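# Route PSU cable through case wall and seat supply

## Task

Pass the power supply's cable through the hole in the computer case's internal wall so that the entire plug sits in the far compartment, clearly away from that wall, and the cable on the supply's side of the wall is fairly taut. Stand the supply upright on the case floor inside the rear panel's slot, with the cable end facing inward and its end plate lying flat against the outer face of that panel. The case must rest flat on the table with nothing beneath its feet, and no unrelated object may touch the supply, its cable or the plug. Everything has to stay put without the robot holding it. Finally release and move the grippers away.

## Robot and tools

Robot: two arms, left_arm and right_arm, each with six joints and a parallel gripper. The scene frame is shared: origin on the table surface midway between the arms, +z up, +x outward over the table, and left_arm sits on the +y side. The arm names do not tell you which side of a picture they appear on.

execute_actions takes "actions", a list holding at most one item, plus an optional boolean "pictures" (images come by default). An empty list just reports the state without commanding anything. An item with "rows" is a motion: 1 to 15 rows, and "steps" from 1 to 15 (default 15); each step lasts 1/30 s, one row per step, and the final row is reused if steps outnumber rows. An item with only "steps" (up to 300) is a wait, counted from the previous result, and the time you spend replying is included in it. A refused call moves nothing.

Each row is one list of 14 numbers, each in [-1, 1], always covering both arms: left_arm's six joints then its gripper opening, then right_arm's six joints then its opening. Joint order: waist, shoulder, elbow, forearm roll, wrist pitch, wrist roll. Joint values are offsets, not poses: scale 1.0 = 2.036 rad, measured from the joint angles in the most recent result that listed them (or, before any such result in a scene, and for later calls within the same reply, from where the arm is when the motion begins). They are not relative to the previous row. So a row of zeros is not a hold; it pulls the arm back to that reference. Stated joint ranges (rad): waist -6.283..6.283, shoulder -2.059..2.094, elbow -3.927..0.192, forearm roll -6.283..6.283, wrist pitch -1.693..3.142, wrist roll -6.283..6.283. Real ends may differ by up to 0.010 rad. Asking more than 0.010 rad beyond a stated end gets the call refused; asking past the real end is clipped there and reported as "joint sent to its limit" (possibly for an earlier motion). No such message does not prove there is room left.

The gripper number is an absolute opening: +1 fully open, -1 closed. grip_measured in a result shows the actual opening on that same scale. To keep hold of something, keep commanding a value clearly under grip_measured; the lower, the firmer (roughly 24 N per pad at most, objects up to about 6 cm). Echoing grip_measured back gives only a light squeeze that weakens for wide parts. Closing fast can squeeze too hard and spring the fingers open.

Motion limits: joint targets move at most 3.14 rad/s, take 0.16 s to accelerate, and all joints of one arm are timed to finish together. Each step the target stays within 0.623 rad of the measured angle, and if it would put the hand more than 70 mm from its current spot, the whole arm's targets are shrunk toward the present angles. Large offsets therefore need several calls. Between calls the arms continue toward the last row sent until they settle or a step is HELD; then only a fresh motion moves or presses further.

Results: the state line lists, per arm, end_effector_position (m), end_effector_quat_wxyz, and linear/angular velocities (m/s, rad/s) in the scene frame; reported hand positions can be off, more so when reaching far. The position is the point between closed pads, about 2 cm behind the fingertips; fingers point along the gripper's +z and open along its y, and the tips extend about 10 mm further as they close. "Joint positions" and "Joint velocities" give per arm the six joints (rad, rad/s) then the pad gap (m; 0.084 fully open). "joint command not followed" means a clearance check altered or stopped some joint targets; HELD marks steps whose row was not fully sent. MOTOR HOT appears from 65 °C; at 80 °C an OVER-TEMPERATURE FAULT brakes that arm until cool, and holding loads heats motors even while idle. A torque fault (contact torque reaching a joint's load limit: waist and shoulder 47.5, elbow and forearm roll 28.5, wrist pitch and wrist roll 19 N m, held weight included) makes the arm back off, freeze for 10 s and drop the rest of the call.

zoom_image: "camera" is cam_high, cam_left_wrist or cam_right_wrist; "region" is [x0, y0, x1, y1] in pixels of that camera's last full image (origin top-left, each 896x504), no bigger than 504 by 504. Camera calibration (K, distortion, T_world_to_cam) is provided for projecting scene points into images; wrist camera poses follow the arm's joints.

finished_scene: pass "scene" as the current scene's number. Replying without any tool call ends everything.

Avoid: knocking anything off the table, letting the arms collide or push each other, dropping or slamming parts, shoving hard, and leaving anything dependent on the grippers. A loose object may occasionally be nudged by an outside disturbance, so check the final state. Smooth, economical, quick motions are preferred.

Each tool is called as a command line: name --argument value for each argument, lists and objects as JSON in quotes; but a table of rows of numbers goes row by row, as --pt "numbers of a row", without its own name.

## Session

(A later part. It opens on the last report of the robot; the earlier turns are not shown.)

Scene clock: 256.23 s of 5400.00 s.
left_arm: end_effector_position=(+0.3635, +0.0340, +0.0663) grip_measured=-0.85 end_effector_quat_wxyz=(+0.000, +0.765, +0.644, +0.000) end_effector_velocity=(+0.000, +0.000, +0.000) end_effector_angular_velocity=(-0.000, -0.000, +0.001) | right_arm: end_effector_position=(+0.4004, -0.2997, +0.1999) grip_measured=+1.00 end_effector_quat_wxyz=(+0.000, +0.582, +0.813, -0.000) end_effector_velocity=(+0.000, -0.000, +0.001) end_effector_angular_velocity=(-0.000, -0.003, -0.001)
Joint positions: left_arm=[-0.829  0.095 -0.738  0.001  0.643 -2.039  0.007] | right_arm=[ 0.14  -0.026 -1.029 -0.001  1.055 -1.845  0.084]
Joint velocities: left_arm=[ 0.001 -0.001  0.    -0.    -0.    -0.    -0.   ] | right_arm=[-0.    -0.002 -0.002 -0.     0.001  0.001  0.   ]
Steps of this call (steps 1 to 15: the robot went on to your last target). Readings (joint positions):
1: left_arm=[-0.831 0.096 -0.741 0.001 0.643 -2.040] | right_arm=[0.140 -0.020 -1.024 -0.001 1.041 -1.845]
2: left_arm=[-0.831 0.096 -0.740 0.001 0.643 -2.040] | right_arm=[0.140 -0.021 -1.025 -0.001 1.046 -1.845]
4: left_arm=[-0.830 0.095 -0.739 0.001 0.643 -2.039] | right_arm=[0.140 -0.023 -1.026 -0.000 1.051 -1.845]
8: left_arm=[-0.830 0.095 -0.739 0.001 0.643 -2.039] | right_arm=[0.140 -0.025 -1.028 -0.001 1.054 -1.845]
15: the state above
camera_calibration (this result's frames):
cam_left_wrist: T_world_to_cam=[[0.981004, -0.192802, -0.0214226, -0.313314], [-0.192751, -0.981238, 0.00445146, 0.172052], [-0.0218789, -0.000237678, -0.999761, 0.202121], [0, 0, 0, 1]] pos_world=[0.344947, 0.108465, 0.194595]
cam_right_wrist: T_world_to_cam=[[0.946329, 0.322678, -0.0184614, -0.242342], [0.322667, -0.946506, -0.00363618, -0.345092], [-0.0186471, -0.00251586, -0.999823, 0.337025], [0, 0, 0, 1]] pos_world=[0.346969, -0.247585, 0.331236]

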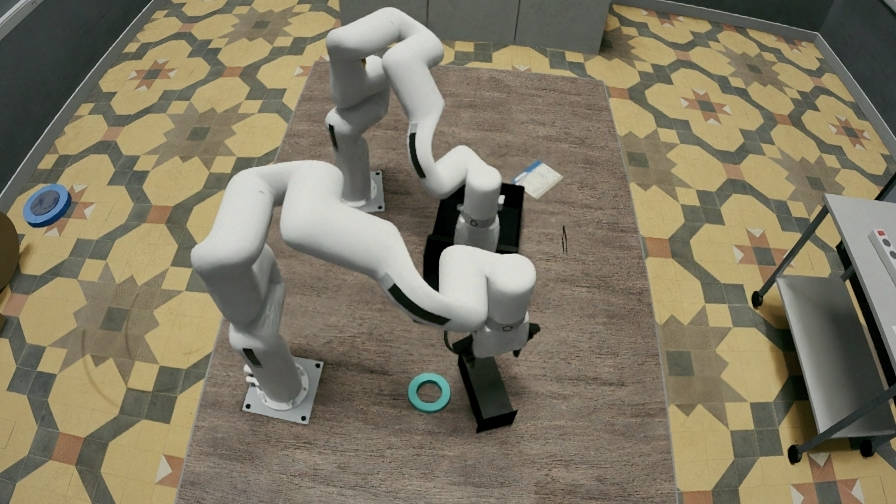

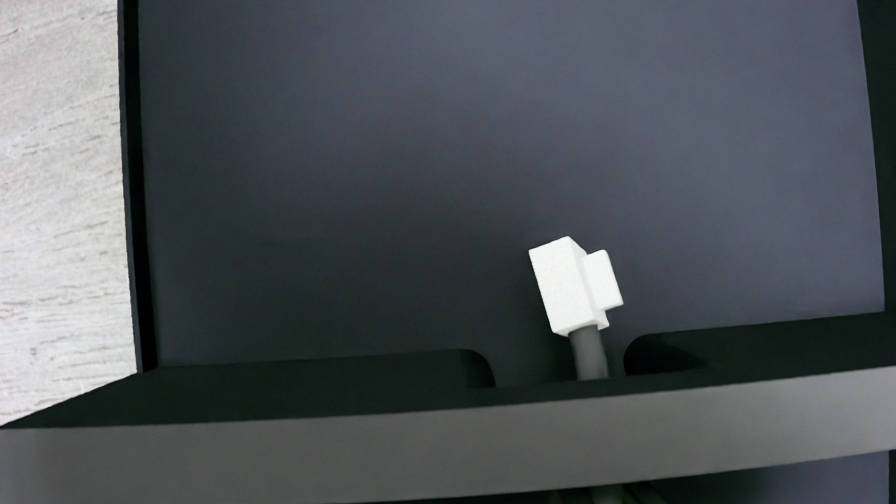

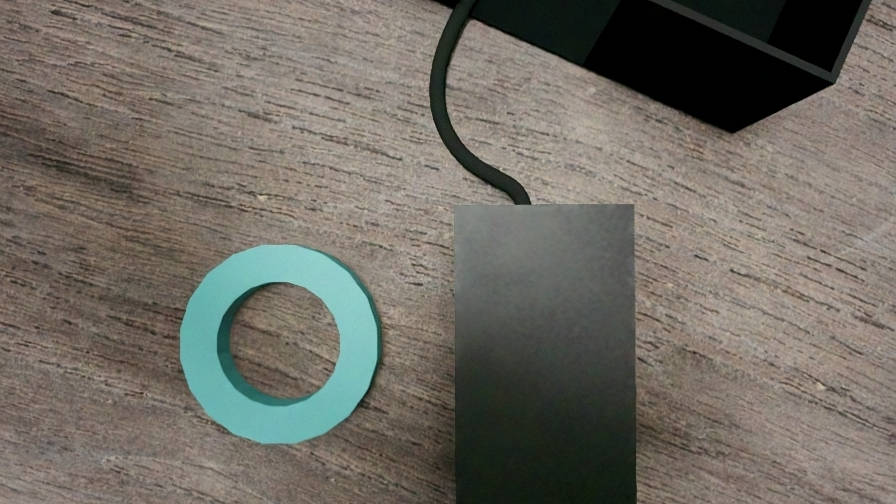

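execute_actions --actions '[{"rows": [[0,0,0,0,0,0,-1, 0.1639,-0.0125,-0.0582,0,0.0706,0.3255,0]], "steps": 15}]' --pictures false

execute_actions --actions '[{"steps": 15}]'

Scene clock: 262.57 s of 5400.00 s.
left_arm: end_effector_position=(+0.3635, +0.0340, +0.0663) grip_measured=-0.85 end_effector_quat_wxyz=(+0.000, +0.765, +0.644, +0.000) end_effector_velocity=(-0.000, -0.000, -0.000) end_effector_angular_velocity=(-0.000, +0.000, -0.002) | right_arm: end_effector_position=(+0.3789, -0.1717, +0.2427) grip_measured=-0.01 end_effector_quat_wxyz=(+0.001, +0.687, +0.726, +0.001) end_effector_velocity=(-0.080, +0.245, +0.089) end_effector_angular_velocity=(+0.010, -0.018, -0.513)
Joint positions: left_arm=[-0.829  0.095 -0.738  0.001  0.643 -2.039  0.007] | right_arm=[ 0.423 -0.048 -1.13  -0.     1.176 -1.288  0.044]
Joint velocities: left_arm=[-0.001  0.    -0.    -0.    -0.     0.001  0.   ] | right_arm=[ 0.555 -0.048 -0.199  0.002  0.227  1.067  0.   ]
Steps of this call (steps 1 to 15: the robot went on to your last target; steps 16 to 90: nothing new was sent; then 2.83 s passed at rest; steps 91 to 105: all 15 steps of this action). Readings (joint positions):
91: left_arm=[-0.829 0.095 -0.738 0.001 0.643 -2.039] | right_arm=[0.140 -0.026 -1.030 -0.001 1.055 -1.844]
92: left_arm=[-0.829 0.095 -0.738 0.001 0.643 -2.039] | right_arm=[0.142 -0.026 -1.030 -0.001 1.056 -1.840]
94: left_arm=[-0.829 0.095 -0.738 0.001 0.643 -2.039] | right_arm=[0.162 -0.027 -1.037 -0.001 1.066 -1.797]
98: left_arm=[-0.829 0.095 -0.738 0.001 0.643 -2.039] | right_arm=[0.261 -0.035 -1.073 -0.000 1.107 -1.612]
105: the state above

Scene clock: 263.07 s of 5400.00 s.
left_arm: end_effector_position=(+0.3635, +0.0340, +0.0663) grip_measured=-0.85 end_effector_quat_wxyz=(+0.000, +0.765, +0.644, +0.000) end_effector_velocity=(+0.000, +0.000, +0.000) end_effector_angular_velocity=(-0.000, -0.000, +0.000) | right_arm: end_effector_position=(+0.3706, -0.1502, +0.2501) grip_measured=-0.01 end_effector_quat_wxyz=(+0.000, +0.707, +0.707, -0.000) end_effector_velocity=(-0.001, +0.002, +0.000) end_effector_angular_velocity=(+0.000, +0.001, -0.002)
Joint positions: left_arm=[-0.829  0.095 -0.738  0.001  0.643 -2.039  0.007] | right_arm=[ 0.473 -0.051 -1.148 -0.001  1.199 -1.183  0.044]
Joint velocities: left_arm=[ 0.001 -0.     0.    -0.    -0.     0.     0.   ] | right_arm=[ 0.006 -0.001  0.     0.001  0.001  0.007 -0.   ]
Steps of this call (steps 1 to 15: the robot went on to your last target). Readings (joint positions):
1: left_arm=[-0.829 0.095 -0.738 0.001 0.643 -2.039] | right_arm=[0.439 -0.049 -1.136 -0.000 1.183 -1.257]
2: left_arm=[-0.829 0.095 -0.738 0.001 0.643 -2.039] | right_arm=[0.450 -0.050 -1.140 -0.000 1.187 -1.235]
4: left_arm=[-0.829 0.095 -0.738 0.001 0.643 -2.039] | right_arm=[0.462 -0.051 -1.144 -0.000 1.193 -1.208]
8: left_arm=[-0.829 0.095 -0.738 0.001 0.643 -2.039] | right_arm=[0.470 -0.051 -1.146 -0.001 1.197 -1.189]
15: the state above
camera_calibration (this result's frames):
cam_left_wrist: T_world_to_cam=[[0.981004, -0.192802, -0.0214226, -0.313314], [-0.192751, -0.981238, 0.0044514, 0.172052], [-0.0218789, -0.000237608, -0.999761, 0.202121], [0, 0, 0, 1]] pos_world=[0.344947, 0.108465, 0.194595]
cam_right_wrist: T_world_to_cam=[[0.999833, -0.000553292, -0.0182422, -0.329903], [-0.000621439, -0.999993, -0.00373018, -0.0819384], [-0.01824, 0.00374089, -0.999827, 0.387816], [0, 0, 0, 1]] pos_world=[0.336871, -0.0835712, 0.381425]

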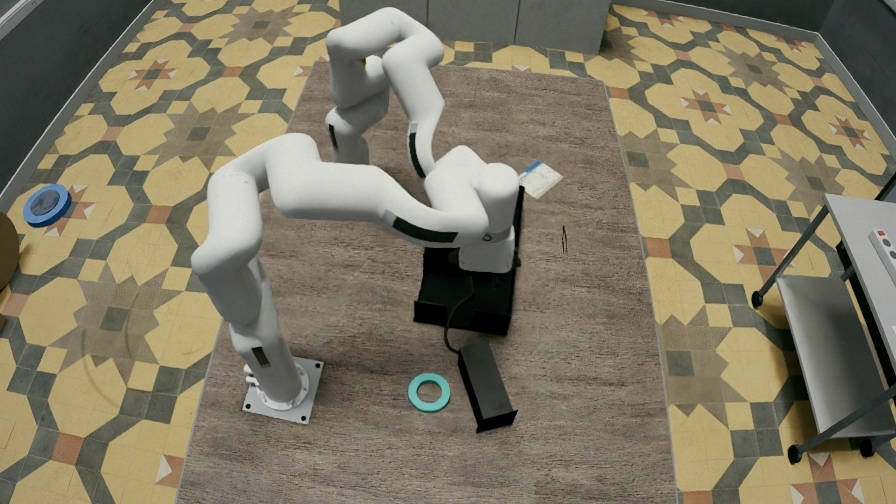

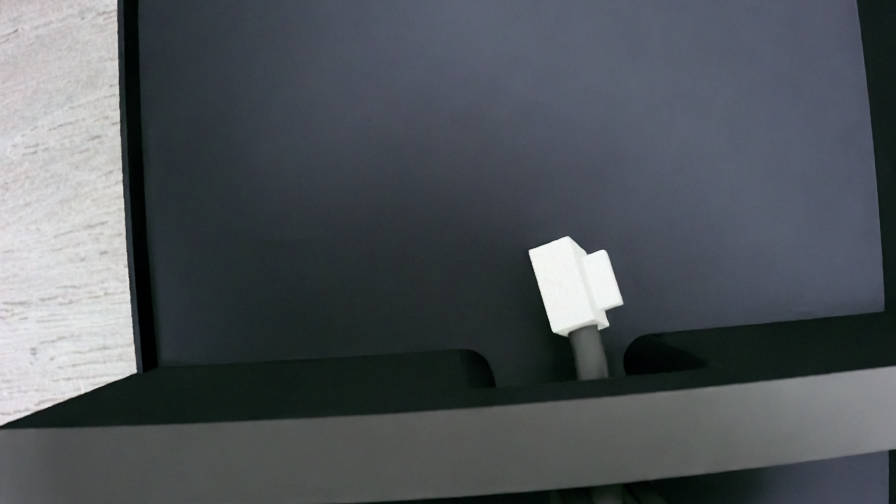

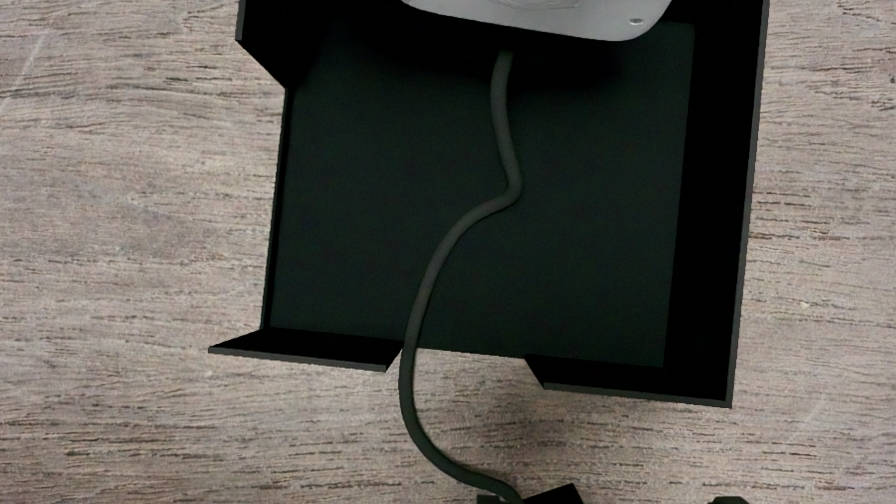

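execute_actions --actions '[{"rows": [[0,0,0,0,0,0,-1, 0,0,0,0,0,-1,0]], "steps": 15}]' --pictures false

execute_actions --actions '[{"steps": 15}]' --pictures false

Scene clock: 272.10 s of 5400.00 s.
left_arm: end_effector_position=(+0.3635, +0.0340, +0.0663) grip_measured=-0.85 end_effector_quat_wxyz=(+0.000, +0.765, +0.644, +0.000) end_effector_velocity=(-0.000, +0.000, -0.000) end_effector_angular_velocity=(+0.000, +0.001, -0.001) | right_arm: end_effector_position=(+0.3706, -0.1502, +0.2501) grip_measured=-0.01 end_effector_quat_wxyz=(+0.000, +0.310, +0.951, -0.000) end_effector_velocity=(+0.000, -0.000, -0.000) end_effector_angular_velocity=(-0.001, +0.001, +2.655)
Joint positions: left_arm=[-0.829  0.095 -0.738  0.001  0.643 -2.039  0.007] | right_arm=[ 0.473 -0.051 -1.148 -0.001  1.199 -2.124  0.044]
Joint velocities: left_arm=[ 0.     0.     0.    -0.     0.001  0.002  0.   ] | right_arm=[-0.001  0.     0.    -0.    -0.    -2.655  0.   ]
From where the robot then was, a joint's target lay farther than a number of 1.0 reaches, so one or more steps of this call were cut to that.
Steps of this call (steps 1 to 15: the robot went on to your last target; steps 16 to 90: nothing new was sent; then 5.53 s passed at rest; steps 91 to 105: all 15 steps of this action). Readings (joint positions):
91: left_arm=[-0.829 0.095 -0.738 0.001 0.643 -2.039] | right_arm=[0.474 -0.051 -1.148 -0.001 1.199 -1.183]
92: left_arm=[-0.829 0.095 -0.738 0.001 0.643 -2.039] | right_arm=[0.474 -0.051 -1.148 -0.001 1.199 -1.188]
94: left_arm=[-0.829 0.095 -0.738 0.001 0.643 -2.039] | right_arm=[0.474 -0.051 -1.148 -0.001 1.199 -1.232]
98: left_arm=[-0.829 0.095 -0.738 0.001 0.643 -2.039] | right_arm=[0.473 -0.051 -1.148 -0.001 1.199 -1.499]
105: the state above

Scene clock: 272.60 s of 5400.00 s.
left_arm: end_effector_position=(+0.3635, +0.0340, +0.0663) grip_measured=-0.85 end_effector_quat_wxyz=(+0.000, +0.765, +0.644, +0.000) end_effector_velocity=(-0.000, -0.000, -0.000) end_effector_angular_velocity=(-0.000, +0.000, +0.000) | right_arm: end_effector_position=(+0.3706, -0.1502, +0.2501) grip_measured=-0.01 end_effector_quat_wxyz=(+0.000, -0.210, +0.978, -0.000) end_effector_velocity=(+0.000, +0.000, +0.000) end_effector_angular_velocity=(-0.000, -0.000, +0.420)
Joint positions: left_arm=[-0.829  0.095 -0.738  0.001  0.643 -2.039  0.007] | right_arm=[ 0.473 -0.051 -1.148 -0.001  1.199 -3.178  0.044]
Joint velocities: left_arm=[-0.001 -0.     0.    -0.    -0.    -0.001  0.   ] | right_arm=[ 0.    0.   -0.   -0.   -0.   -0.42  0.  ]
Steps of this call (steps 1 to 15: the robot went on to your last target). Readings (joint positions):
1: left_arm=[-0.829 0.095 -0.738 0.001 0.643 -2.039] | right_arm=[0.473 -0.051 -1.148 -0.001 1.199 -2.213]
2: left_arm=[-0.829 0.095 -0.738 0.001 0.643 -2.039] | right_arm=[0.473 -0.051 -1.148 -0.001 1.199 -2.302]
4: left_arm=[-0.829 0.095 -0.738 0.001 0.643 -2.039] | right_arm=[0.473 -0.051 -1.148 -0.001 1.199 -2.480]
8: left_arm=[-0.829 0.095 -0.738 0.001 0.643 -2.039] | right_arm=[0.473 -0.051 -1.148 -0.001 1.199 -2.834]
15: the state above

execute_actions --actions '[{"rows": [[0,0,0,0,0,0,-1, 0.0884,0.0661,0.1,0,-0.1662,-0.1523,0]], "steps": 15}]' --pictures false

execute_actions --actions '[{"steps": 15}]'

Scene clock: 275.73 s of 5400.00 s.
left_arm: end_effector_position=(+0.3635, +0.0340, +0.0663) grip_measured=-0.85 end_effector_quat_wxyz=(+0.000, +0.765, +0.644, +0.000) end_effector_velocity=(-0.000, -0.000, -0.000) end_effector_angular_velocity=(+0.000, +0.000, -0.001) | right_arm: end_effector_position=(+0.3357, -0.0805, +0.1360) grip_measured=-0.01 end_effector_quat_wxyz=(-0.003, -0.428, +0.904, -0.001) end_effector_velocity=(-0.029, +0.047, -0.071) end_effector_angular_velocity=(+0.022, -0.035, +0.321)
Joint positions: left_arm=[-0.829  0.095 -0.738  0.001  0.643 -2.039  0.007] | right_arm=[ 0.642  0.076 -0.955 -0.     0.885 -3.469  0.044]
Joint velocities: left_arm=[-0.  0.  0. -0.  0.  0.  0.] | right_arm=[ 0.12   0.086  0.128 -0.001 -0.256 -0.2    0.   ]
Steps of this call (steps 1 to 30: the robot went on to your last target; steps 31 to 79: nothing new was sent; steps 80 to 94: all 15 steps of this action). Readings (joint positions):
80: left_arm=[-0.829 0.095 -0.738 0.001 0.643 -2.039] | right_arm=[0.473 -0.051 -1.148 -0.001 1.198 -3.219]
81: left_arm=[-0.829 0.095 -0.738 0.001 0.643 -2.039] | right_arm=[0.475 -0.050 -1.146 -0.001 1.194 -3.222]
83: left_arm=[-0.829 0.095 -0.738 0.001 0.643 -2.039] | right_arm=[0.493 -0.038 -1.127 -0.001 1.154 -3.254]
87: left_arm=[-0.829 0.095 -0.738 0.001 0.643 -2.039] | right_arm=[0.558 0.014 -1.050 -0.000 1.040 -3.345]
94: the state above

Scene clock: 276.23 s of 5400.00 s.
left_arm: end_effector_position=(+0.3635, +0.0340, +0.0663) grip_measured=-0.85 end_effector_quat_wxyz=(+0.000, +0.765, +0.644, +0.000) end_effector_velocity=(+0.000, -0.000, +0.000) end_effector_angular_velocity=(-0.000, -0.000, +0.001) | right_arm: end_effector_position=(+0.3336, -0.0758, +0.1304) grip_measured=-0.01 end_effector_quat_wxyz=(+0.000, -0.441, +0.897, -0.000) end_effector_velocity=(-0.001, +0.000, -0.002) end_effector_angular_velocity=(-0.002, +0.002, +0.002)
Joint positions: left_arm=[-0.829  0.095 -0.738  0.001  0.643 -2.039  0.007] | right_arm=[ 0.653  0.083 -0.944 -0.001  0.86  -3.488  0.044]
Joint velocities: left_arm=[-0.    -0.    -0.     0.     0.    -0.001 -0.   ] | right_arm=[ 0.002  0.002  0.002 -0.001 -0.002 -0.     0.   ]
Steps of this call (steps 1 to 15: the robot went on to your last target). Readings (joint positions):
1: left_arm=[-0.829 0.095 -0.738 0.001 0.643 -2.039] | right_arm=[0.645 0.078 -0.952 -0.000 0.878 -3.474]
2: left_arm=[-0.829 0.095 -0.738 0.001 0.643 -2.039] | right_arm=[0.647 0.079 -0.951 -0.001 0.873 -3.478]
4: left_arm=[-0.829 0.095 -0.738 0.001 0.643 -2.039] | right_arm=[0.649 0.080 -0.949 -0.001 0.866 -3.483]
8: left_arm=[-0.829 0.095 -0.738 0.001 0.643 -2.039] | right_arm=[0.652 0.082 -0.946 -0.001 0.862 -3.487]
15: the state above
camera_calibration (this result's frames):
cam_left_wrist: T_world_to_cam=[[0.981004, -0.192802, -0.0214224, -0.313314], [-0.192751, -0.981238, 0.00445141, 0.172052], [-0.0218787, -0.000237658, -0.999761, 0.202121], [0, 0, 0, 1]] pos_world=[0.344947, 0.108465, 0.194595]
cam_right_wrist: T_world_to_cam=[[-0.79145, 0.610929, -0.0193072, 0.349011], [0.611092, 0.791552, -0.00344738, -0.0763592], [0.0131766, -0.0145269, -0.999808, 0.255261], [0, 0, 0, 1]] pos_world=[0.319524, -0.149071, 0.261687]

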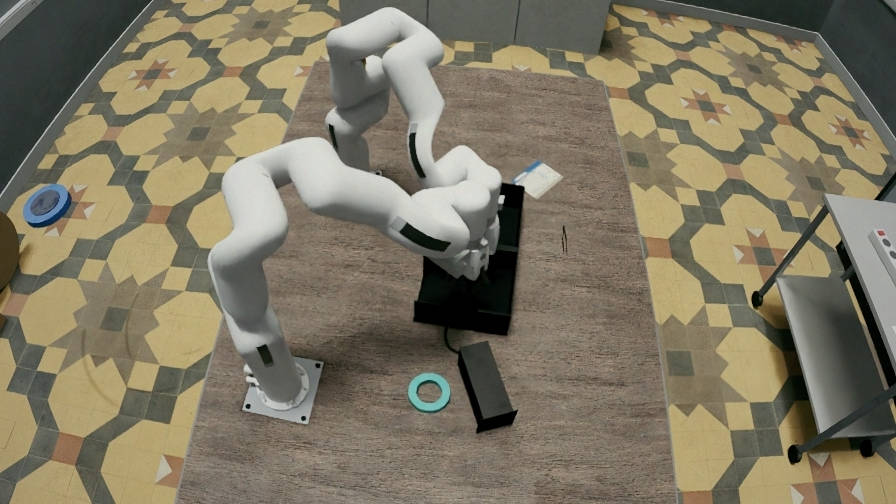

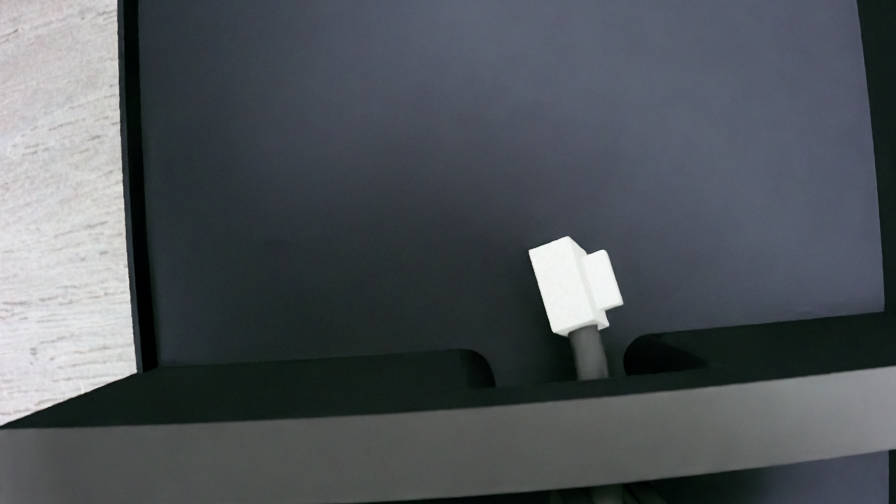

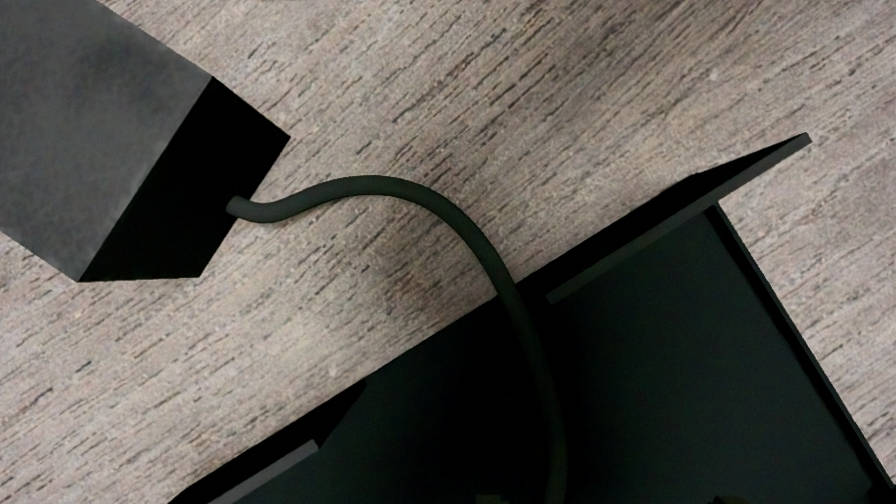

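execute_actions --actions '[{"rows": [[0,0,0,0,0,0,-1, 0,0.0874,0.0306,0,-0.1175,0,0]], "steps": 15}]' --pictures false

execute_actions --actions '[{"steps": 14}]' --pictures false

execute_actions --actions '[{"rows": [[0,0,0,0,0,0,-1, 0,0,0,0,0,0,-0.2],[0,0,0,0,0,0,-1, 0,0,0,0,0,0,-0.35],[0,0,0,0,0,0,-1, 0,0,0,0,0,0,-0.5],[0,0,0,0,0,0,-1, 0,0,0,0,0,0,-0.6],[0,0,0,0,0,0,-1, 0,0,0,0,0,0,-0.7],[0,0,0,0,0,0,-1, 0,0,0,0,0,0,-0.8],[0,0,0,0,0,0,-1, 0,0,0,0,0,0,-0.9],[0,0,0,0,0,0,-1, 0,0,0,0,0,0,-1]], "steps": 15}]' --pictures false

Scene clock: 282.17 s of 5400.00 s.
left_arm: end_effector_position=(+0.3635, +0.0340, +0.0663) grip_measured=-0.85 end_effector_quat_wxyz=(+0.000, +0.765, +0.644, +0.000) end_effector_velocity=(-0.000, +0.000, -0.000) end_effector_angular_velocity=(+0.001, +0.001, -0.002) | right_arm: end_effector_position=(+0.3343, -0.0753, +0.0458) grip_measured=-0.01 end_effector_quat_wxyz=(+0.001, -0.441, +0.897, -0.000) end_effector_velocity=(+0.006, +0.004, -0.011) end_effector_angular_velocity=(+0.015, -0.024, +0.000)
Joint positions: left_arm=[-0.829  0.095 -0.738  0.001  0.643 -2.039  0.007] | right_arm=[ 0.653  0.256 -0.885 -0.001  0.627 -3.488  0.044]
Joint velocities: left_arm=[ 0.     0.     0.001 -0.    -0.     0.002  0.   ] | right_arm=[ 0.     0.03   0.004 -0.001 -0.063  0.     0.   ]
Steps of this call (steps 1 to 15: the robot went on to your last target; steps 16 to 90: nothing new was sent; then 2.43 s passed at rest; steps 91 to 105: all 15 steps of this action). Readings (joint positions):
91: left_arm=[-0.829 0.095 -0.738 0.001 0.643 -2.039] | right_arm=[0.653 0.084 -0.944 -0.001 0.860 -3.488]
92: left_arm=[-0.829 0.095 -0.738 0.001 0.643 -2.039] | right_arm=[0.653 0.086 -0.944 -0.001 0.855 -3.488]
94: left_arm=[-0.829 0.095 -0.738 0.001 0.643 -2.039] | right_arm=[0.653 0.112 -0.938 -0.001 0.814 -3.488]
98: left_arm=[-0.829 0.095 -0.738 0.001 0.643 -2.039] | right_arm=[0.653 0.215 -0.895 -0.001 0.689 -3.488]
105: the state above

Scene clock: 282.63 s of 5400.00 s.
left_arm: end_effector_position=(+0.3635, +0.0340, +0.0663) grip_measured=-0.85 end_effector_quat_wxyz=(+0.000, +0.765, +0.644, +0.000) end_effector_velocity=(+0.000, +0.000, +0.000) end_effector_angular_velocity=(-0.000, -0.000, +0.001) | right_arm: end_effector_position=(+0.3336, -0.0758, +0.0433) grip_measured=-0.01 end_effector_quat_wxyz=(+0.000, -0.441, +0.897, -0.000) end_effector_velocity=(-0.001, -0.001, -0.001) end_effector_angular_velocity=(-0.002, +0.003, +0.000)
Joint positions: left_arm=[-0.829  0.095 -0.738  0.001  0.643 -2.039  0.007] | right_arm=[ 0.653  0.261 -0.882 -0.001  0.621 -3.488  0.044]
Joint velocities: left_arm=[ 0.     0.    -0.    -0.    -0.    -0.001 -0.   ] | right_arm=[ 0.     0.001  0.002  0.    -0.    -0.     0.   ]
Steps of this call (steps 1 to 14: the robot went on to your last target). Readings (joint positions):
1: left_arm=[-0.829 0.095 -0.738 0.001 0.643 -2.039] | right_arm=[0.653 0.257 -0.885 -0.001 0.625 -3.488]
2: left_arm=[-0.829 0.095 -0.738 0.001 0.643 -2.039] | right_arm=[0.653 0.258 -0.884 -0.001 0.624 -3.488]
4: left_arm=[-0.829 0.095 -0.738 0.001 0.643 -2.039] | right_arm=[0.653 0.259 -0.883 -0.001 0.623 -3.488]
8: left_arm=[-0.829 0.095 -0.738 0.001 0.643 -2.039] | right_arm=[0.653 0.260 -0.883 -0.001 0.622 -3.488]
14: the state above

Scene clock: 283.13 s of 5400.00 s.
left_arm: end_effector_position=(+0.3635, +0.0340, +0.0663) grip_measured=-0.85 end_effector_quat_wxyz=(+0.000, +0.765, +0.644, +0.000) end_effector_velocity=(+0.000, +0.000, +0.000) end_effector_angular_velocity=(-0.000, -0.000, +0.001) | right_arm: end_effector_position=(+0.3336, -0.0757, +0.0433) grip_measured=-1.00 end_effector_quat_wxyz=(+0.000, -0.441, +0.897, -0.000) end_effector_velocity=(+0.000, +0.000, +0.000) end_effector_angular_velocity=(+0.001, -0.001, -0.001)
Joint positions: left_arm=[-0.829  0.095 -0.738  0.001  0.643 -2.039  0.007] | right_arm=[ 0.653  0.261 -0.882 -0.001  0.621 -3.488  0.   ]
Joint velocities: left_arm=[ 0.001 -0.    -0.    -0.     0.     0.     0.   ] | right_arm=[-0.    -0.    -0.001  0.001  0.     0.001  0.   ]
Steps of this call (steps 1 to 15: all 15 steps of this action). Readings (joint positions):
1: left_arm=[-0.829 0.095 -0.738 0.001 0.643 -2.039] | right_arm=[0.653 0.261 -0.882 -0.001 0.621 -3.488]
2: left_arm=[-0.829 0.095 -0.738 0.001 0.643 -2.039] | right_arm=[0.653 0.261 -0.882 -0.001 0.621 -3.488]
4: left_arm=[-0.829 0.095 -0.738 0.001 0.643 -2.039] | right_arm=[0.653 0.261 -0.882 -0.001 0.621 -3.488]
8: left_arm=[-0.829 0.095 -0.738 0.001 0.643 -2.039] | right_arm=[0.653 0.261 -0.882 -0.001 0.621 -3.488]
15: the state above

execute_actions --actions '[{"rows": [[0,0,0,0,0,0,-1, 0,0,0,0,0,0,-0.2],[0,0,0,0,0,0,-1, 0,0,0,0,0,0,-0.2],[0,0,0,0,0,0,-1, 0,0,0,0,0,0,-0.2],[0,0,0,0,0,0,-1, 0,0,0,0,0,0,-0.2],[0,0,0,0,0,0,-1, 0,0,0,0,0,0,-0.2],[0,0,0,0,0,0,-1, 0,0,0,0,0,0,-0.2],[0,0,0,0,0,0,-1, 0,0,0,0,0,0,-0.2],[0,0,0,0,0,0,-1, 0,0.0102,0,0,-0.0102,0,-0.2]], "steps": 15}]' --pictures false

execute_actions --actions '[{"steps": 10}]' --pictures false

execute_actions --actions '[{"rows": [[0,0,0,0,0,0,-1, 0,0,0,0,0,0,-0.35],[0,0,0,0,0,0,-1, 0,0,0,0,0,0,-0.5],[0,0,0,0,0,0,-1, 0,0,0,0,0,0,-0.6],[0,0,0,0,0,0,-1, 0,0,0,0,0,0,-0.7],[0,0,0,0,0,0,-1, 0,0,0,0,0,0,-0.8],[0,0,0,0,0,0,-1, 0,0,0,0,0,0,-0.9],[0,0,0,0,0,0,-1, 0,0,0,0,0,0,-1]], "steps": 15}]' --pictures false

Scene clock: 291.07 s of 5400.00 s.
left_arm: end_effector_position=(+0.3635, +0.0340, +0.0663) grip_measured=-0.85 end_effector_quat_wxyz=(+0.000, +0.765, +0.644, +0.000) end_effector_velocity=(-0.001, +0.000, -0.000) end_effector_angular_velocity=(+0.000, +0.001, -0.001) | right_arm: end_effector_position=(+0.3336, -0.0758, +0.0357) grip_measured=-0.22 end_effector_quat_wxyz=(-0.001, -0.441, +0.897, -0.000) end_effector_velocity=(+0.004, +0.002, -0.006) end_effector_angular_velocity=(+0.006, -0.010, +0.001)
Joint positions: left_arm=[-0.829  0.095 -0.738  0.001  0.643 -2.039  0.007] | right_arm=[ 0.653  0.28  -0.882 -0.001  0.603 -3.488  0.035]
Joint velocities: left_arm=[-0.001 -0.     0.001 -0.    -0.     0.    -0.   ] | right_arm=[ 0.     0.022 -0.005 -0.001 -0.029 -0.001  0.   ]
Steps of this call (steps 1 to 15: the robot went on to your last target; steps 16 to 90: nothing new was sent; then 4.43 s passed at rest; steps 91 to 105: all 15 steps of this action). Readings (joint positions):
91: left_arm=[-0.829 0.095 -0.738 0.001 0.643 -2.039] | right_arm=[0.653 0.261 -0.882 -0.001 0.621 -3.488]
92: left_arm=[-0.829 0.095 -0.738 0.001 0.643 -2.039] | right_arm=[0.653 0.261 -0.882 -0.001 0.621 -3.488]
94: left_arm=[-0.829 0.095 -0.738 0.001 0.643 -2.039] | right_arm=[0.653 0.261 -0.882 -0.001 0.621 -3.488]
98: left_arm=[-0.829 0.095 -0.738 0.001 0.643 -2.039] | right_arm=[0.653 0.261 -0.882 -0.001 0.621 -3.488]
105: the state above

Scene clock: 291.40 s of 5400.00 s.
left_arm: end_effector_position=(+0.3635, +0.0340, +0.0663) grip_measured=-0.85 end_effector_quat_wxyz=(+0.000, +0.765, +0.644, +0.000) end_effector_velocity=(-0.001, +0.000, -0.000) end_effector_angular_velocity=(+0.001, +0.001, +0.001) | right_arm: end_effector_position=(+0.3341, -0.0755, +0.0353) grip_measured=-0.22 end_effector_quat_wxyz=(+0.000, -0.441, +0.897, -0.000) end_effector_velocity=(-0.001, -0.001, -0.001) end_effector_angular_velocity=(-0.001, +0.002, +0.000)
Joint positions: left_arm=[-0.829  0.095 -0.738  0.001  0.643 -2.039  0.007] | right_arm=[ 0.653  0.281 -0.882 -0.001  0.601 -3.488  0.035]
Joint velocities: left_arm=[-0.    -0.     0.001  0.     0.    -0.001 -0.   ] | right_arm=[-0.     0.002  0.001  0.    -0.001 -0.001  0.   ]
Steps of this call (steps 1 to 10: the robot went on to your last target). Readings (joint positions):
1: left_arm=[-0.829 0.095 -0.738 0.001 0.643 -2.039] | right_arm=[0.653 0.280 -0.882 -0.001 0.602 -3.488]
2: left_arm=[-0.829 0.095 -0.738 0.001 0.643 -2.039] | right_arm=[0.653 0.281 -0.882 -0.001 0.602 -3.488]
4: left_arm=[-0.829 0.095 -0.738 0.001 0.643 -2.039] | right_arm=[0.653 0.281 -0.882 -0.001 0.601 -3.488]
8: left_arm=[-0.829 0.095 -0.738 0.001 0.643 -2.039] | right_arm=[0.653 0.281 -0.882 -0.001 0.601 -3.488]
10: the state above

Scene clock: 291.90 s of 5400.00 s.
left_arm: end_effector_position=(+0.3635, +0.0340, +0.0663) grip_measured=-0.85 end_effector_quat_wxyz=(+0.000, +0.765, +0.644, +0.000) end_effector_velocity=(+0.000, +0.000, -0.000) end_effector_angular_velocity=(+0.000, +0.000, +0.001) | right_arm: end_effector_position=(+0.3341, -0.0755, +0.0353) grip_measured=-1.00 end_effector_quat_wxyz=(+0.000, -0.441, +0.897, -0.000) end_effector_velocity=(-0.000, -0.000, -0.000) end_effector_angular_velocity=(-0.000, +0.001, -0.001)
Joint positions: left_arm=[-0.829  0.095 -0.738  0.001  0.643 -2.039  0.007] | right_arm=[ 0.653  0.281 -0.882 -0.001  0.601 -3.488  0.   ]
Joint velocities: left_arm=[ 0.001 -0.     0.     0.     0.    -0.001 -0.   ] | right_arm=[ 0.    -0.     0.001  0.     0.     0.001  0.   ]
Steps of this call (steps 1 to 15: all 15 steps of this action). Readings (joint positions):
1: left_arm=[-0.829 0.095 -0.738 0.001 0.643 -2.039] | right_arm=[0.653 0.281 -0.882 -0.001 0.601 -3.488]
2: left_arm=[-0.829 0.095 -0.738 0.001 0.643 -2.039] | right_arm=[0.653 0.281 -0.882 -0.001 0.601 -3.488]
4: left_arm=[-0.829 0.095 -0.738 0.001 0.643 -2.039] | right_arm=[0.653 0.281 -0.882 -0.001 0.601 -3.488]
8: left_arm=[-0.829 0.095 -0.738 0.001 0.643 -2.039] | right_arm=[0.653 0.281 -0.882 -0.001 0.601 -3.488]
15: the state above

execute_actions --actions '[{"rows": [[0,0,0,0,0,0,-1, 0,0,0,0,0,0,0]], "steps": 12}]'

Scene clock: 293.33 s of 5400.00 s.
left_arm: end_effector_position=(+0.3635, +0.0340, +0.0663) grip_measured=-0.85 end_effector_quat_wxyz=(+0.000, +0.765, +0.644, +0.000) end_effector_velocity=(-0.000, +0.000, -0.000) end_effector_angular_velocity=(+0.000, +0.000, +0.000) | right_arm: end_effector_position=(+0.3341, -0.0755, +0.0353) grip_measured=-0.01 end_effector_quat_wxyz=(+0.000, -0.441, +0.897, -0.000) end_effector_velocity=(-0.000, -0.000, -0.000) end_effector_angular_velocity=(-0.000, +0.000, +0.001)
Joint positions: left_arm=[-0.829  0.095 -0.738  0.001  0.643 -2.039  0.007] | right_arm=[ 0.653  0.281 -0.882 -0.001  0.601 -3.488  0.044]
Joint velocities: left_arm=[ 0. -0.  0. -0.  0. -0. -0.] | right_arm=[-0.    -0.     0.001 -0.    -0.    -0.     0.   ]
Steps of this call (steps 1 to 15: the robot went on to your last target; steps 16 to 31: nothing new was sent; steps 32 to 43: all 12 steps of this action). Readings (joint positions):
32: left_arm=[-0.829 0.095 -0.738 0.001 0.643 -2.039] | right_arm=[0.653 0.281 -0.882 -0.001 0.601 -3.488]
33: left_arm=[-0.829 0.095 -0.738 0.001 0.643 -2.039] | right_arm=[0.653 0.281 -0.882 -0.001 0.601 -3.488]
35: left_arm=[-0.829 0.095 -0.738 0.001 0.643 -2.039] | right_arm=[0.653 0.281 -0.882 -0.001 0.601 -3.488]
39: left_arm=[-0.829 0.095 -0.738 0.001 0.643 -2.039] | right_arm=[0.653 0.281 -0.882 -0.001 0.601 -3.488]
43: the state above
camera_calibration (this result's frames):
cam_left_wrist: T_world_to_cam=[[0.981004, -0.192803, -0.0214222, -0.313314], [-0.192752, -0.981237, 0.00445147, 0.172052], [-0.0218786, -0.000237732, -0.999761, 0.202121], [0, 0, 0, 1]] pos_world=[0.344948, 0.108465, 0.194595]
cam_right_wrist: T_world_to_cam=[[-0.791522, 0.610845, -0.0189961, 0.347332], [0.61101, 0.791613, -0.00399545, -0.0771539], [0.012597, -0.0147693, -0.999812, 0.160408], [0, 0, 0, 1]] pos_world=[0.320042, -0.148721, 0.166667]

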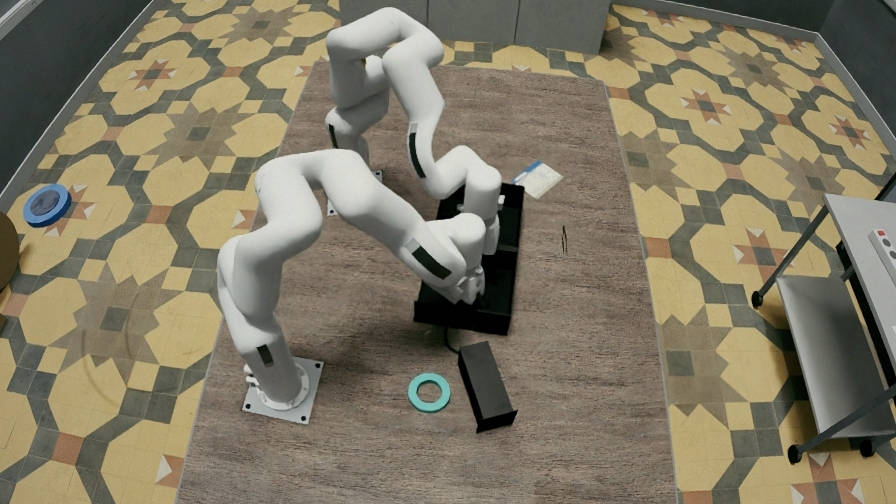

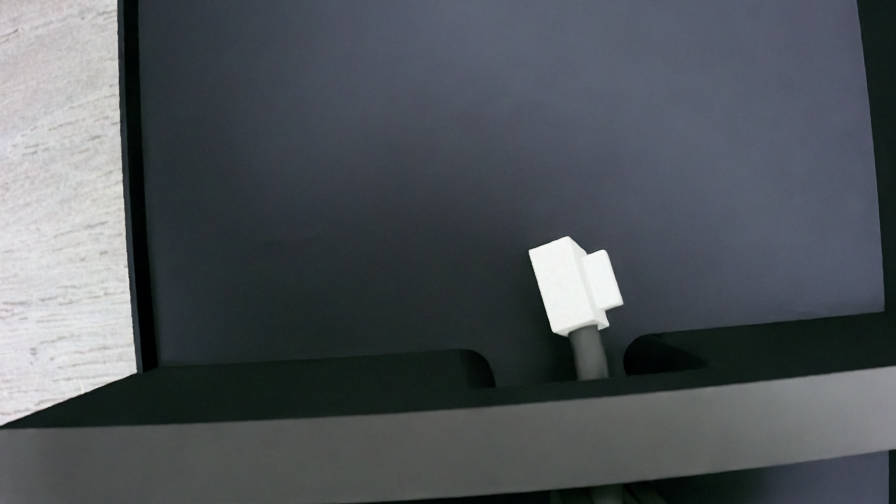

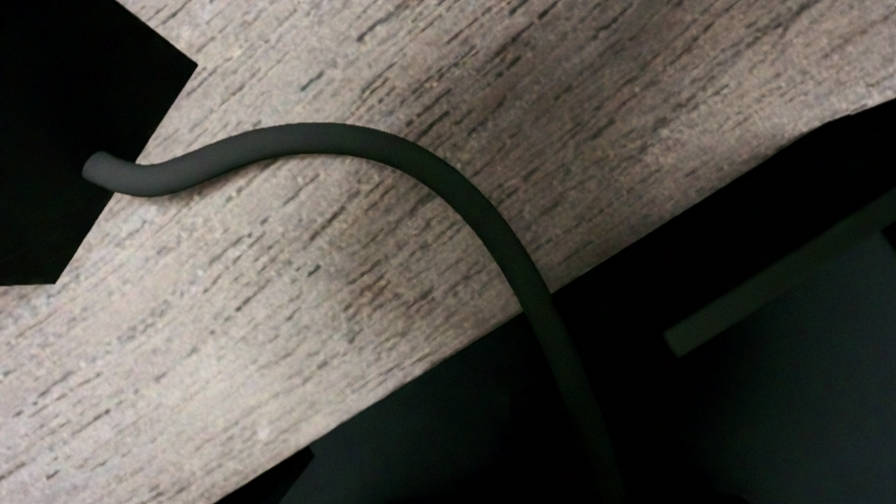

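execute_actions --actions '[{"rows": [[0,0,0,0,0,0,-1, 0,0.0102,0,0,-0.0102,0,-0.2]], "steps": 15}]' --pictures false

execute_actions --actions '[{"rows": [[0,0,0,0,0,0,-1, 0,0,0,0,0,0,-0.35],[0,0,0,0,0,0,-1, 0,0,0,0,0,0,-0.5],[0,0,0,0,0,0,-1, 0,0,0,0,0,0,-0.6],[0,0,0,0,0,0,-1, 0,0,0,0,0,0,-0.7],[0,0,0,0,0,0,-1, 0,0,0,0,0,0,-0.8],[0,0,0,0,0,0,-1, 0,0,0,0,0,0,-0.9],[0,0,0,0,0,0,-1, 0,0,0,0,0,0,-1]], "steps": 15}]' --pictures false

Scene clock: 297.67 s of 5400.00 s.
left_arm: end_effector_position=(+0.3635, +0.0340, +0.0663) grip_measured=-0.85 end_effector_quat_wxyz=(+0.000, +0.765, +0.644, +0.000) end_effector_velocity=(+0.000, -0.000, +0.000) end_effector_angular_velocity=(-0.001, -0.001, -0.001) | right_arm: end_effector_position=(+0.3344, -0.0752, +0.0274) grip_measured=-0.22 end_effector_quat_wxyz=(+0.000, -0.441, +0.897, -0.000) end_effector_velocity=(-0.001, -0.000, -0.001) end_effector_angular_velocity=(-0.001, +0.002, -0.001)
Joint positions: left_arm=[-0.829  0.095 -0.738  0.001  0.643 -2.039  0.007] | right_arm=[ 0.653  0.302 -0.882 -0.001  0.58  -3.488  0.035]
Joint velocities: left_arm=[ 0.     0.    -0.001  0.    -0.     0.001  0.   ] | right_arm=[-0.     0.002  0.002  0.001 -0.002  0.001 -0.   ]
Steps of this call (steps 1 to 15: the robot went on to your last target; steps 16 to 90: nothing new was sent; then 0.83 s passed at rest; steps 91 to 105: all 15 steps of this action). Readings (joint positions):
91: left_arm=[-0.829 0.095 -0.738 0.001 0.643 -2.039] | right_arm=[0.653 0.282 -0.882 -0.001 0.600 -3.488]
92: left_arm=[-0.829 0.095 -0.738 0.001 0.643 -2.039] | right_arm=[0.653 0.283 -0.883 -0.001 0.598 -3.488]
94: left_arm=[-0.829 0.095 -0.738 0.001 0.643 -2.039] | right_arm=[0.653 0.292 -0.883 -0.001 0.590 -3.488]
98: left_arm=[-0.829 0.095 -0.738 0.001 0.643 -2.039] | right_arm=[0.653 0.300 -0.882 -0.001 0.583 -3.488]
105: the state above

Scene clock: 298.17 s of 5400.00 s.
left_arm: end_effector_position=(+0.3635, +0.0340, +0.0663) grip_measured=-0.85 end_effector_quat_wxyz=(+0.000, +0.765, +0.644, +0.000) end_effector_velocity=(+0.000, -0.000, +0.000) end_effector_angular_velocity=(-0.001, -0.001, +0.001) | right_arm: end_effector_position=(+0.3344, -0.0752, +0.0274) grip_measured=-0.85 end_effector_quat_wxyz=(+0.000, -0.441, +0.897, -0.000) end_effector_velocity=(+0.000, +0.000, +0.000) end_effector_angular_velocity=(+0.000, +0.000, -0.001)
Joint positions: left_arm=[-0.829  0.095 -0.738  0.001  0.643 -2.039  0.007] | right_arm=[ 0.653  0.302 -0.882 -0.001  0.58  -3.488  0.007]
Joint velocities: left_arm=[ 0.     0.    -0.001  0.     0.    -0.    -0.   ] | right_arm=[ 0.     0.    -0.001  0.     0.001  0.001 -0.   ]
Steps of this call (steps 1 to 15: all 15 steps of this action). Readings (joint positions):
1: left_arm=[-0.829 0.095 -0.738 0.001 0.643 -2.039] | right_arm=[0.653 0.302 -0.882 -0.001 0.580 -3.488]
2: left_arm=[-0.829 0.095 -0.738 0.001 0.643 -2.039] | right_arm=[0.653 0.302 -0.882 -0.001 0.580 -3.488]
4: left_arm=[-0.829 0.095 -0.738 0.001 0.643 -2.039] | right_arm=[0.653 0.302 -0.883 -0.001 0.580 -3.488]
8: left_arm=[-0.829 0.095 -0.738 0.001 0.643 -2.039] | right_arm=[0.653 0.302 -0.882 -0.001 0.580 -3.488]
15: the state above

Right holds the cable. Now release left.

execute_actions --actions '[{"rows": [[0,0,0,0,0,0,-0.7, 0,0,0,0,0,0,-1],[0,0,0,0,0,0,-0.6, 0,0,0,0,0,0,-1],[0,0,0,0,0,0,-0.5, 0,0,0,0,0,0,-1],[0,0,0,0,0,0,-0.4, 0,0,0,0,0,0,-1],[0,0,0,0,0,0,-0.3, 0,0,0,0,0,0,-1]], "steps": 15}]'

Scene clock: 301.47 s of 5400.00 s.
left_arm: end_effector_position=(+0.3635, +0.0340, +0.0663) grip_measured=-0.32 end_effector_quat_wxyz=(+0.000, +0.765, +0.644, +0.000) end_effector_velocity=(-0.000, +0.000, -0.000) end_effector_angular_velocity=(+0.000, +0.000, -0.001) | right_arm: end_effector_position=(+0.3344, -0.0752, +0.0274) grip_measured=-0.85 end_effector_quat_wxyz=(+0.000, -0.441, +0.897, -0.000) end_effector_velocity=(+0.000, +0.000, +0.000) end_effector_angular_velocity=(+0.000, -0.001, +0.001)
Joint positions: left_arm=[-0.829  0.095 -0.738  0.001  0.643 -2.039  0.03 ] | right_arm=[ 0.653  0.302 -0.882 -0.001  0.58  -3.488  0.007]
Joint velocities: left_arm=[ 0.     0.     0.    -0.    -0.     0.001  0.   ] | right_arm=[ 0.    -0.001 -0.001 -0.    -0.    -0.     0.   ]
Steps of this call (steps 1 to 15: the robot went on to your last target; steps 16 to 84: nothing new was sent; steps 85 to 99: all 15 steps of this action). Readings (joint positions):
85: left_arm=[-0.829 0.095 -0.738 0.001 0.643 -2.039] | right_arm=[0.653 0.302 -0.882 -0.001 0.580 -3.488]
86: left_arm=[-0.829 0.095 -0.738 0.001 0.643 -2.039] | right_arm=[0.653 0.302 -0.882 -0.001 0.580 -3.488]
88: left_arm=[-0.829 0.095 -0.738 0.001 0.643 -2.039] | right_arm=[0.653 0.302 -0.882 -0.001 0.580 -3.488]
92: left_arm=[-0.829 0.095 -0.738 0.001 0.643 -2.039] | right_arm=[0.653 0.302 -0.882 -0.001 0.580 -3.488]
99: the state above
camera_calibration (this result's frames):
cam_left_wrist: T_world_to_cam=[[0.981003, -0.192804, -0.0214181, -0.313315], [-0.192753, -0.981237, 0.00445271, 0.172053], [-0.0218748, -0.000239719, -0.999761, 0.202123], [0, 0, 0, 1]] pos_world=[0.344948, 0.108465, 0.194598]
cam_right_wrist: T_world_to_cam=[[-0.791523, 0.610842, -0.0190708, 0.347326], [0.611006, 0.791617, -0.00377215, -0.0775733], [0.0127926, -0.0146381, -0.999811, 0.152464], [0, 0, 0, 1]] pos_world=[0.320363, -0.148521, 0.158766]

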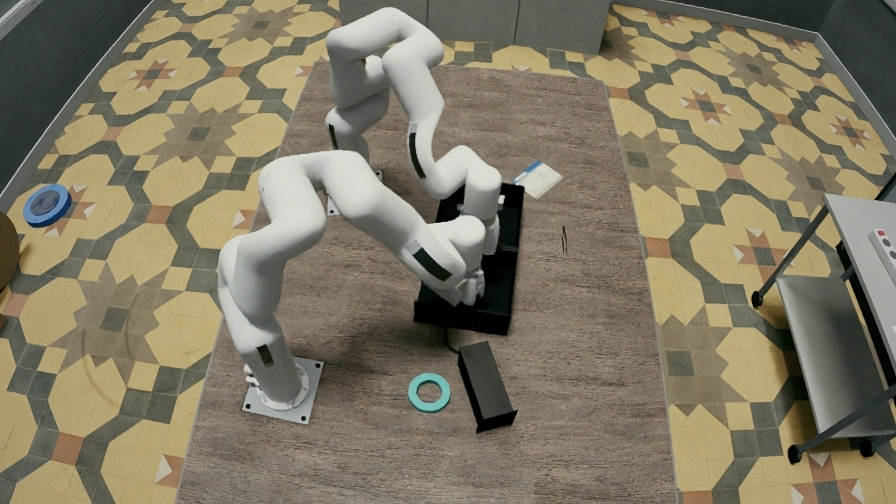

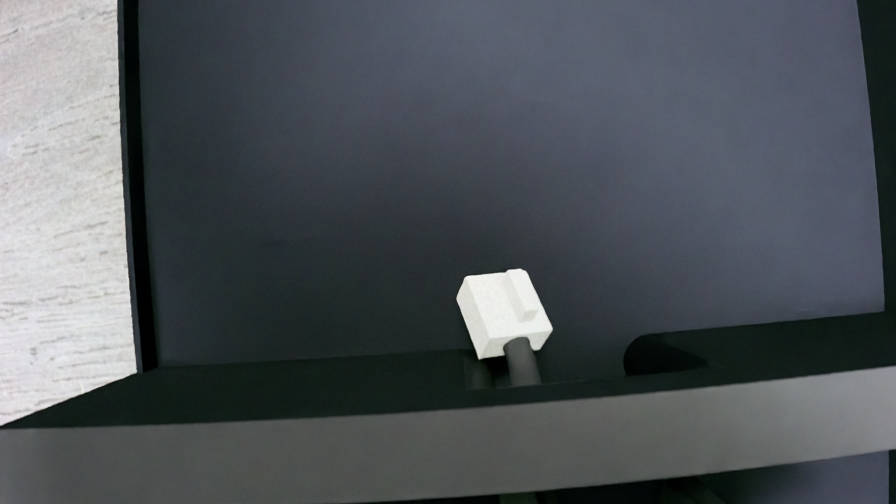

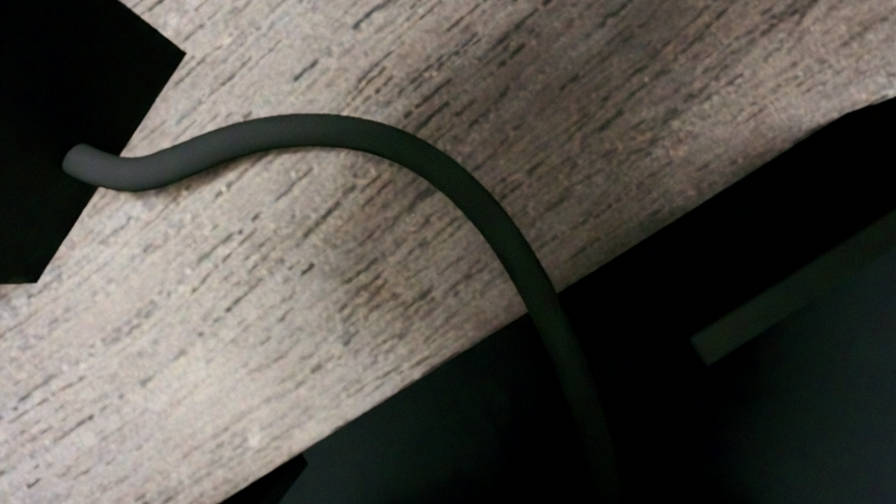

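execute_actions --actions '[{"rows": [[0,-0.0988,-0.0552,0,0.154,0,-0.3, 0,0,0,0,0,0,-1]], "steps": 15}]' --pictures false

execute_actions --actions '[{"steps": 12}]' --pictures false

Scene clock: 306.87 s of 5400.00 s.
left_arm: end_effector_position=(+0.3639, +0.0338, +0.1666) grip_measured=-0.32 end_effector_quat_wxyz=(+0.001, +0.765, +0.644, +0.000) end_effector_velocity=(-0.017, +0.012, +0.016) end_effector_angular_velocity=(+0.038, +0.050, -0.000) | right_arm: end_effector_position=(+0.3344, -0.0752, +0.0274) grip_measured=-0.85 end_effector_quat_wxyz=(+0.000, -0.441, +0.897, -0.000) end_effector_velocity=(-0.000, -0.000, -0.000) end_effector_angular_velocity=(-0.000, +0.001, +0.000)
Joint positions: left_arm=[-0.829 -0.1   -0.846  0.001  0.945 -2.039  0.03 ] | right_arm=[ 0.653  0.302 -0.882 -0.001  0.58  -3.488  0.007]
Joint velocities: left_arm=[-0.001 -0.048 -0.014  0.     0.124 -0.001 -0.   ] | right_arm=[-0.     0.     0.001  0.     0.    -0.    -0.   ]
Steps of this call (steps 1 to 15: the robot went on to your last target; steps 16 to 90: nothing new was sent; then 1.90 s passed at rest; steps 91 to 105: all 15 steps of this action). Readings (joint positions):
91: left_arm=[-0.829 0.094 -0.738 0.001 0.643 -2.039] | right_arm=[0.653 0.302 -0.882 -0.001 0.580 -3.488]
92: left_arm=[-0.829 0.092 -0.739 0.001 0.648 -2.039] | right_arm=[0.653 0.302 -0.882 -0.001 0.580 -3.488]
94: left_arm=[-0.829 0.069 -0.750 0.001 0.690 -2.039] | right_arm=[0.653 0.302 -0.882 -0.001 0.580 -3.488]
98: left_arm=[-0.829 -0.030 -0.810 0.001 0.833 -2.039] | right_arm=[0.653 0.302 -0.882 -0.001 0.580 -3.488]
105: the state above

Scene clock: 307.27 s of 5400.00 s.
left_arm: end_effector_position=(+0.3633, +0.0342, +0.1700) grip_measured=-0.32 end_effector_quat_wxyz=(+0.000, +0.765, +0.644, +0.000) end_effector_velocity=(+0.001, -0.000, +0.002) end_effector_angular_velocity=(-0.002, -0.003, +0.000) | right_arm: end_effector_position=(+0.3344, -0.0752, +0.0274) grip_measured=-0.85 end_effector_quat_wxyz=(+0.000, -0.441, +0.897, -0.000) end_effector_velocity=(+0.000, +0.000, +0.000) end_effector_angular_velocity=(+0.000, -0.000, -0.000)
Joint positions: left_arm=[-0.829 -0.106 -0.85   0.001  0.956 -2.039  0.03 ] | right_arm=[ 0.653  0.302 -0.882 -0.001  0.58  -3.488  0.007]
Joint velocities: left_arm=[ 0.    -0.003 -0.002 -0.     0.002 -0.    -0.   ] | right_arm=[ 0.  0. -0.  0.  0.  0.  0.]
Steps of this call (steps 1 to 12: the robot went on to your last target). Readings (joint positions):
1: left_arm=[-0.829 -0.101 -0.847 0.001 0.948 -2.039] | right_arm=[0.653 0.302 -0.882 -0.001 0.580 -3.488]
2: left_arm=[-0.829 -0.102 -0.847 0.001 0.951 -2.039] | right_arm=[0.653 0.302 -0.882 -0.001 0.580 -3.488]
4: left_arm=[-0.829 -0.104 -0.848 0.001 0.954 -2.039] | right_arm=[0.653 0.302 -0.882 -0.001 0.580 -3.488]
8: left_arm=[-0.829 -0.105 -0.850 0.001 0.956 -2.039] | right_arm=[0.653 0.302 -0.882 -0.001 0.580 -3.488]
12: the state above


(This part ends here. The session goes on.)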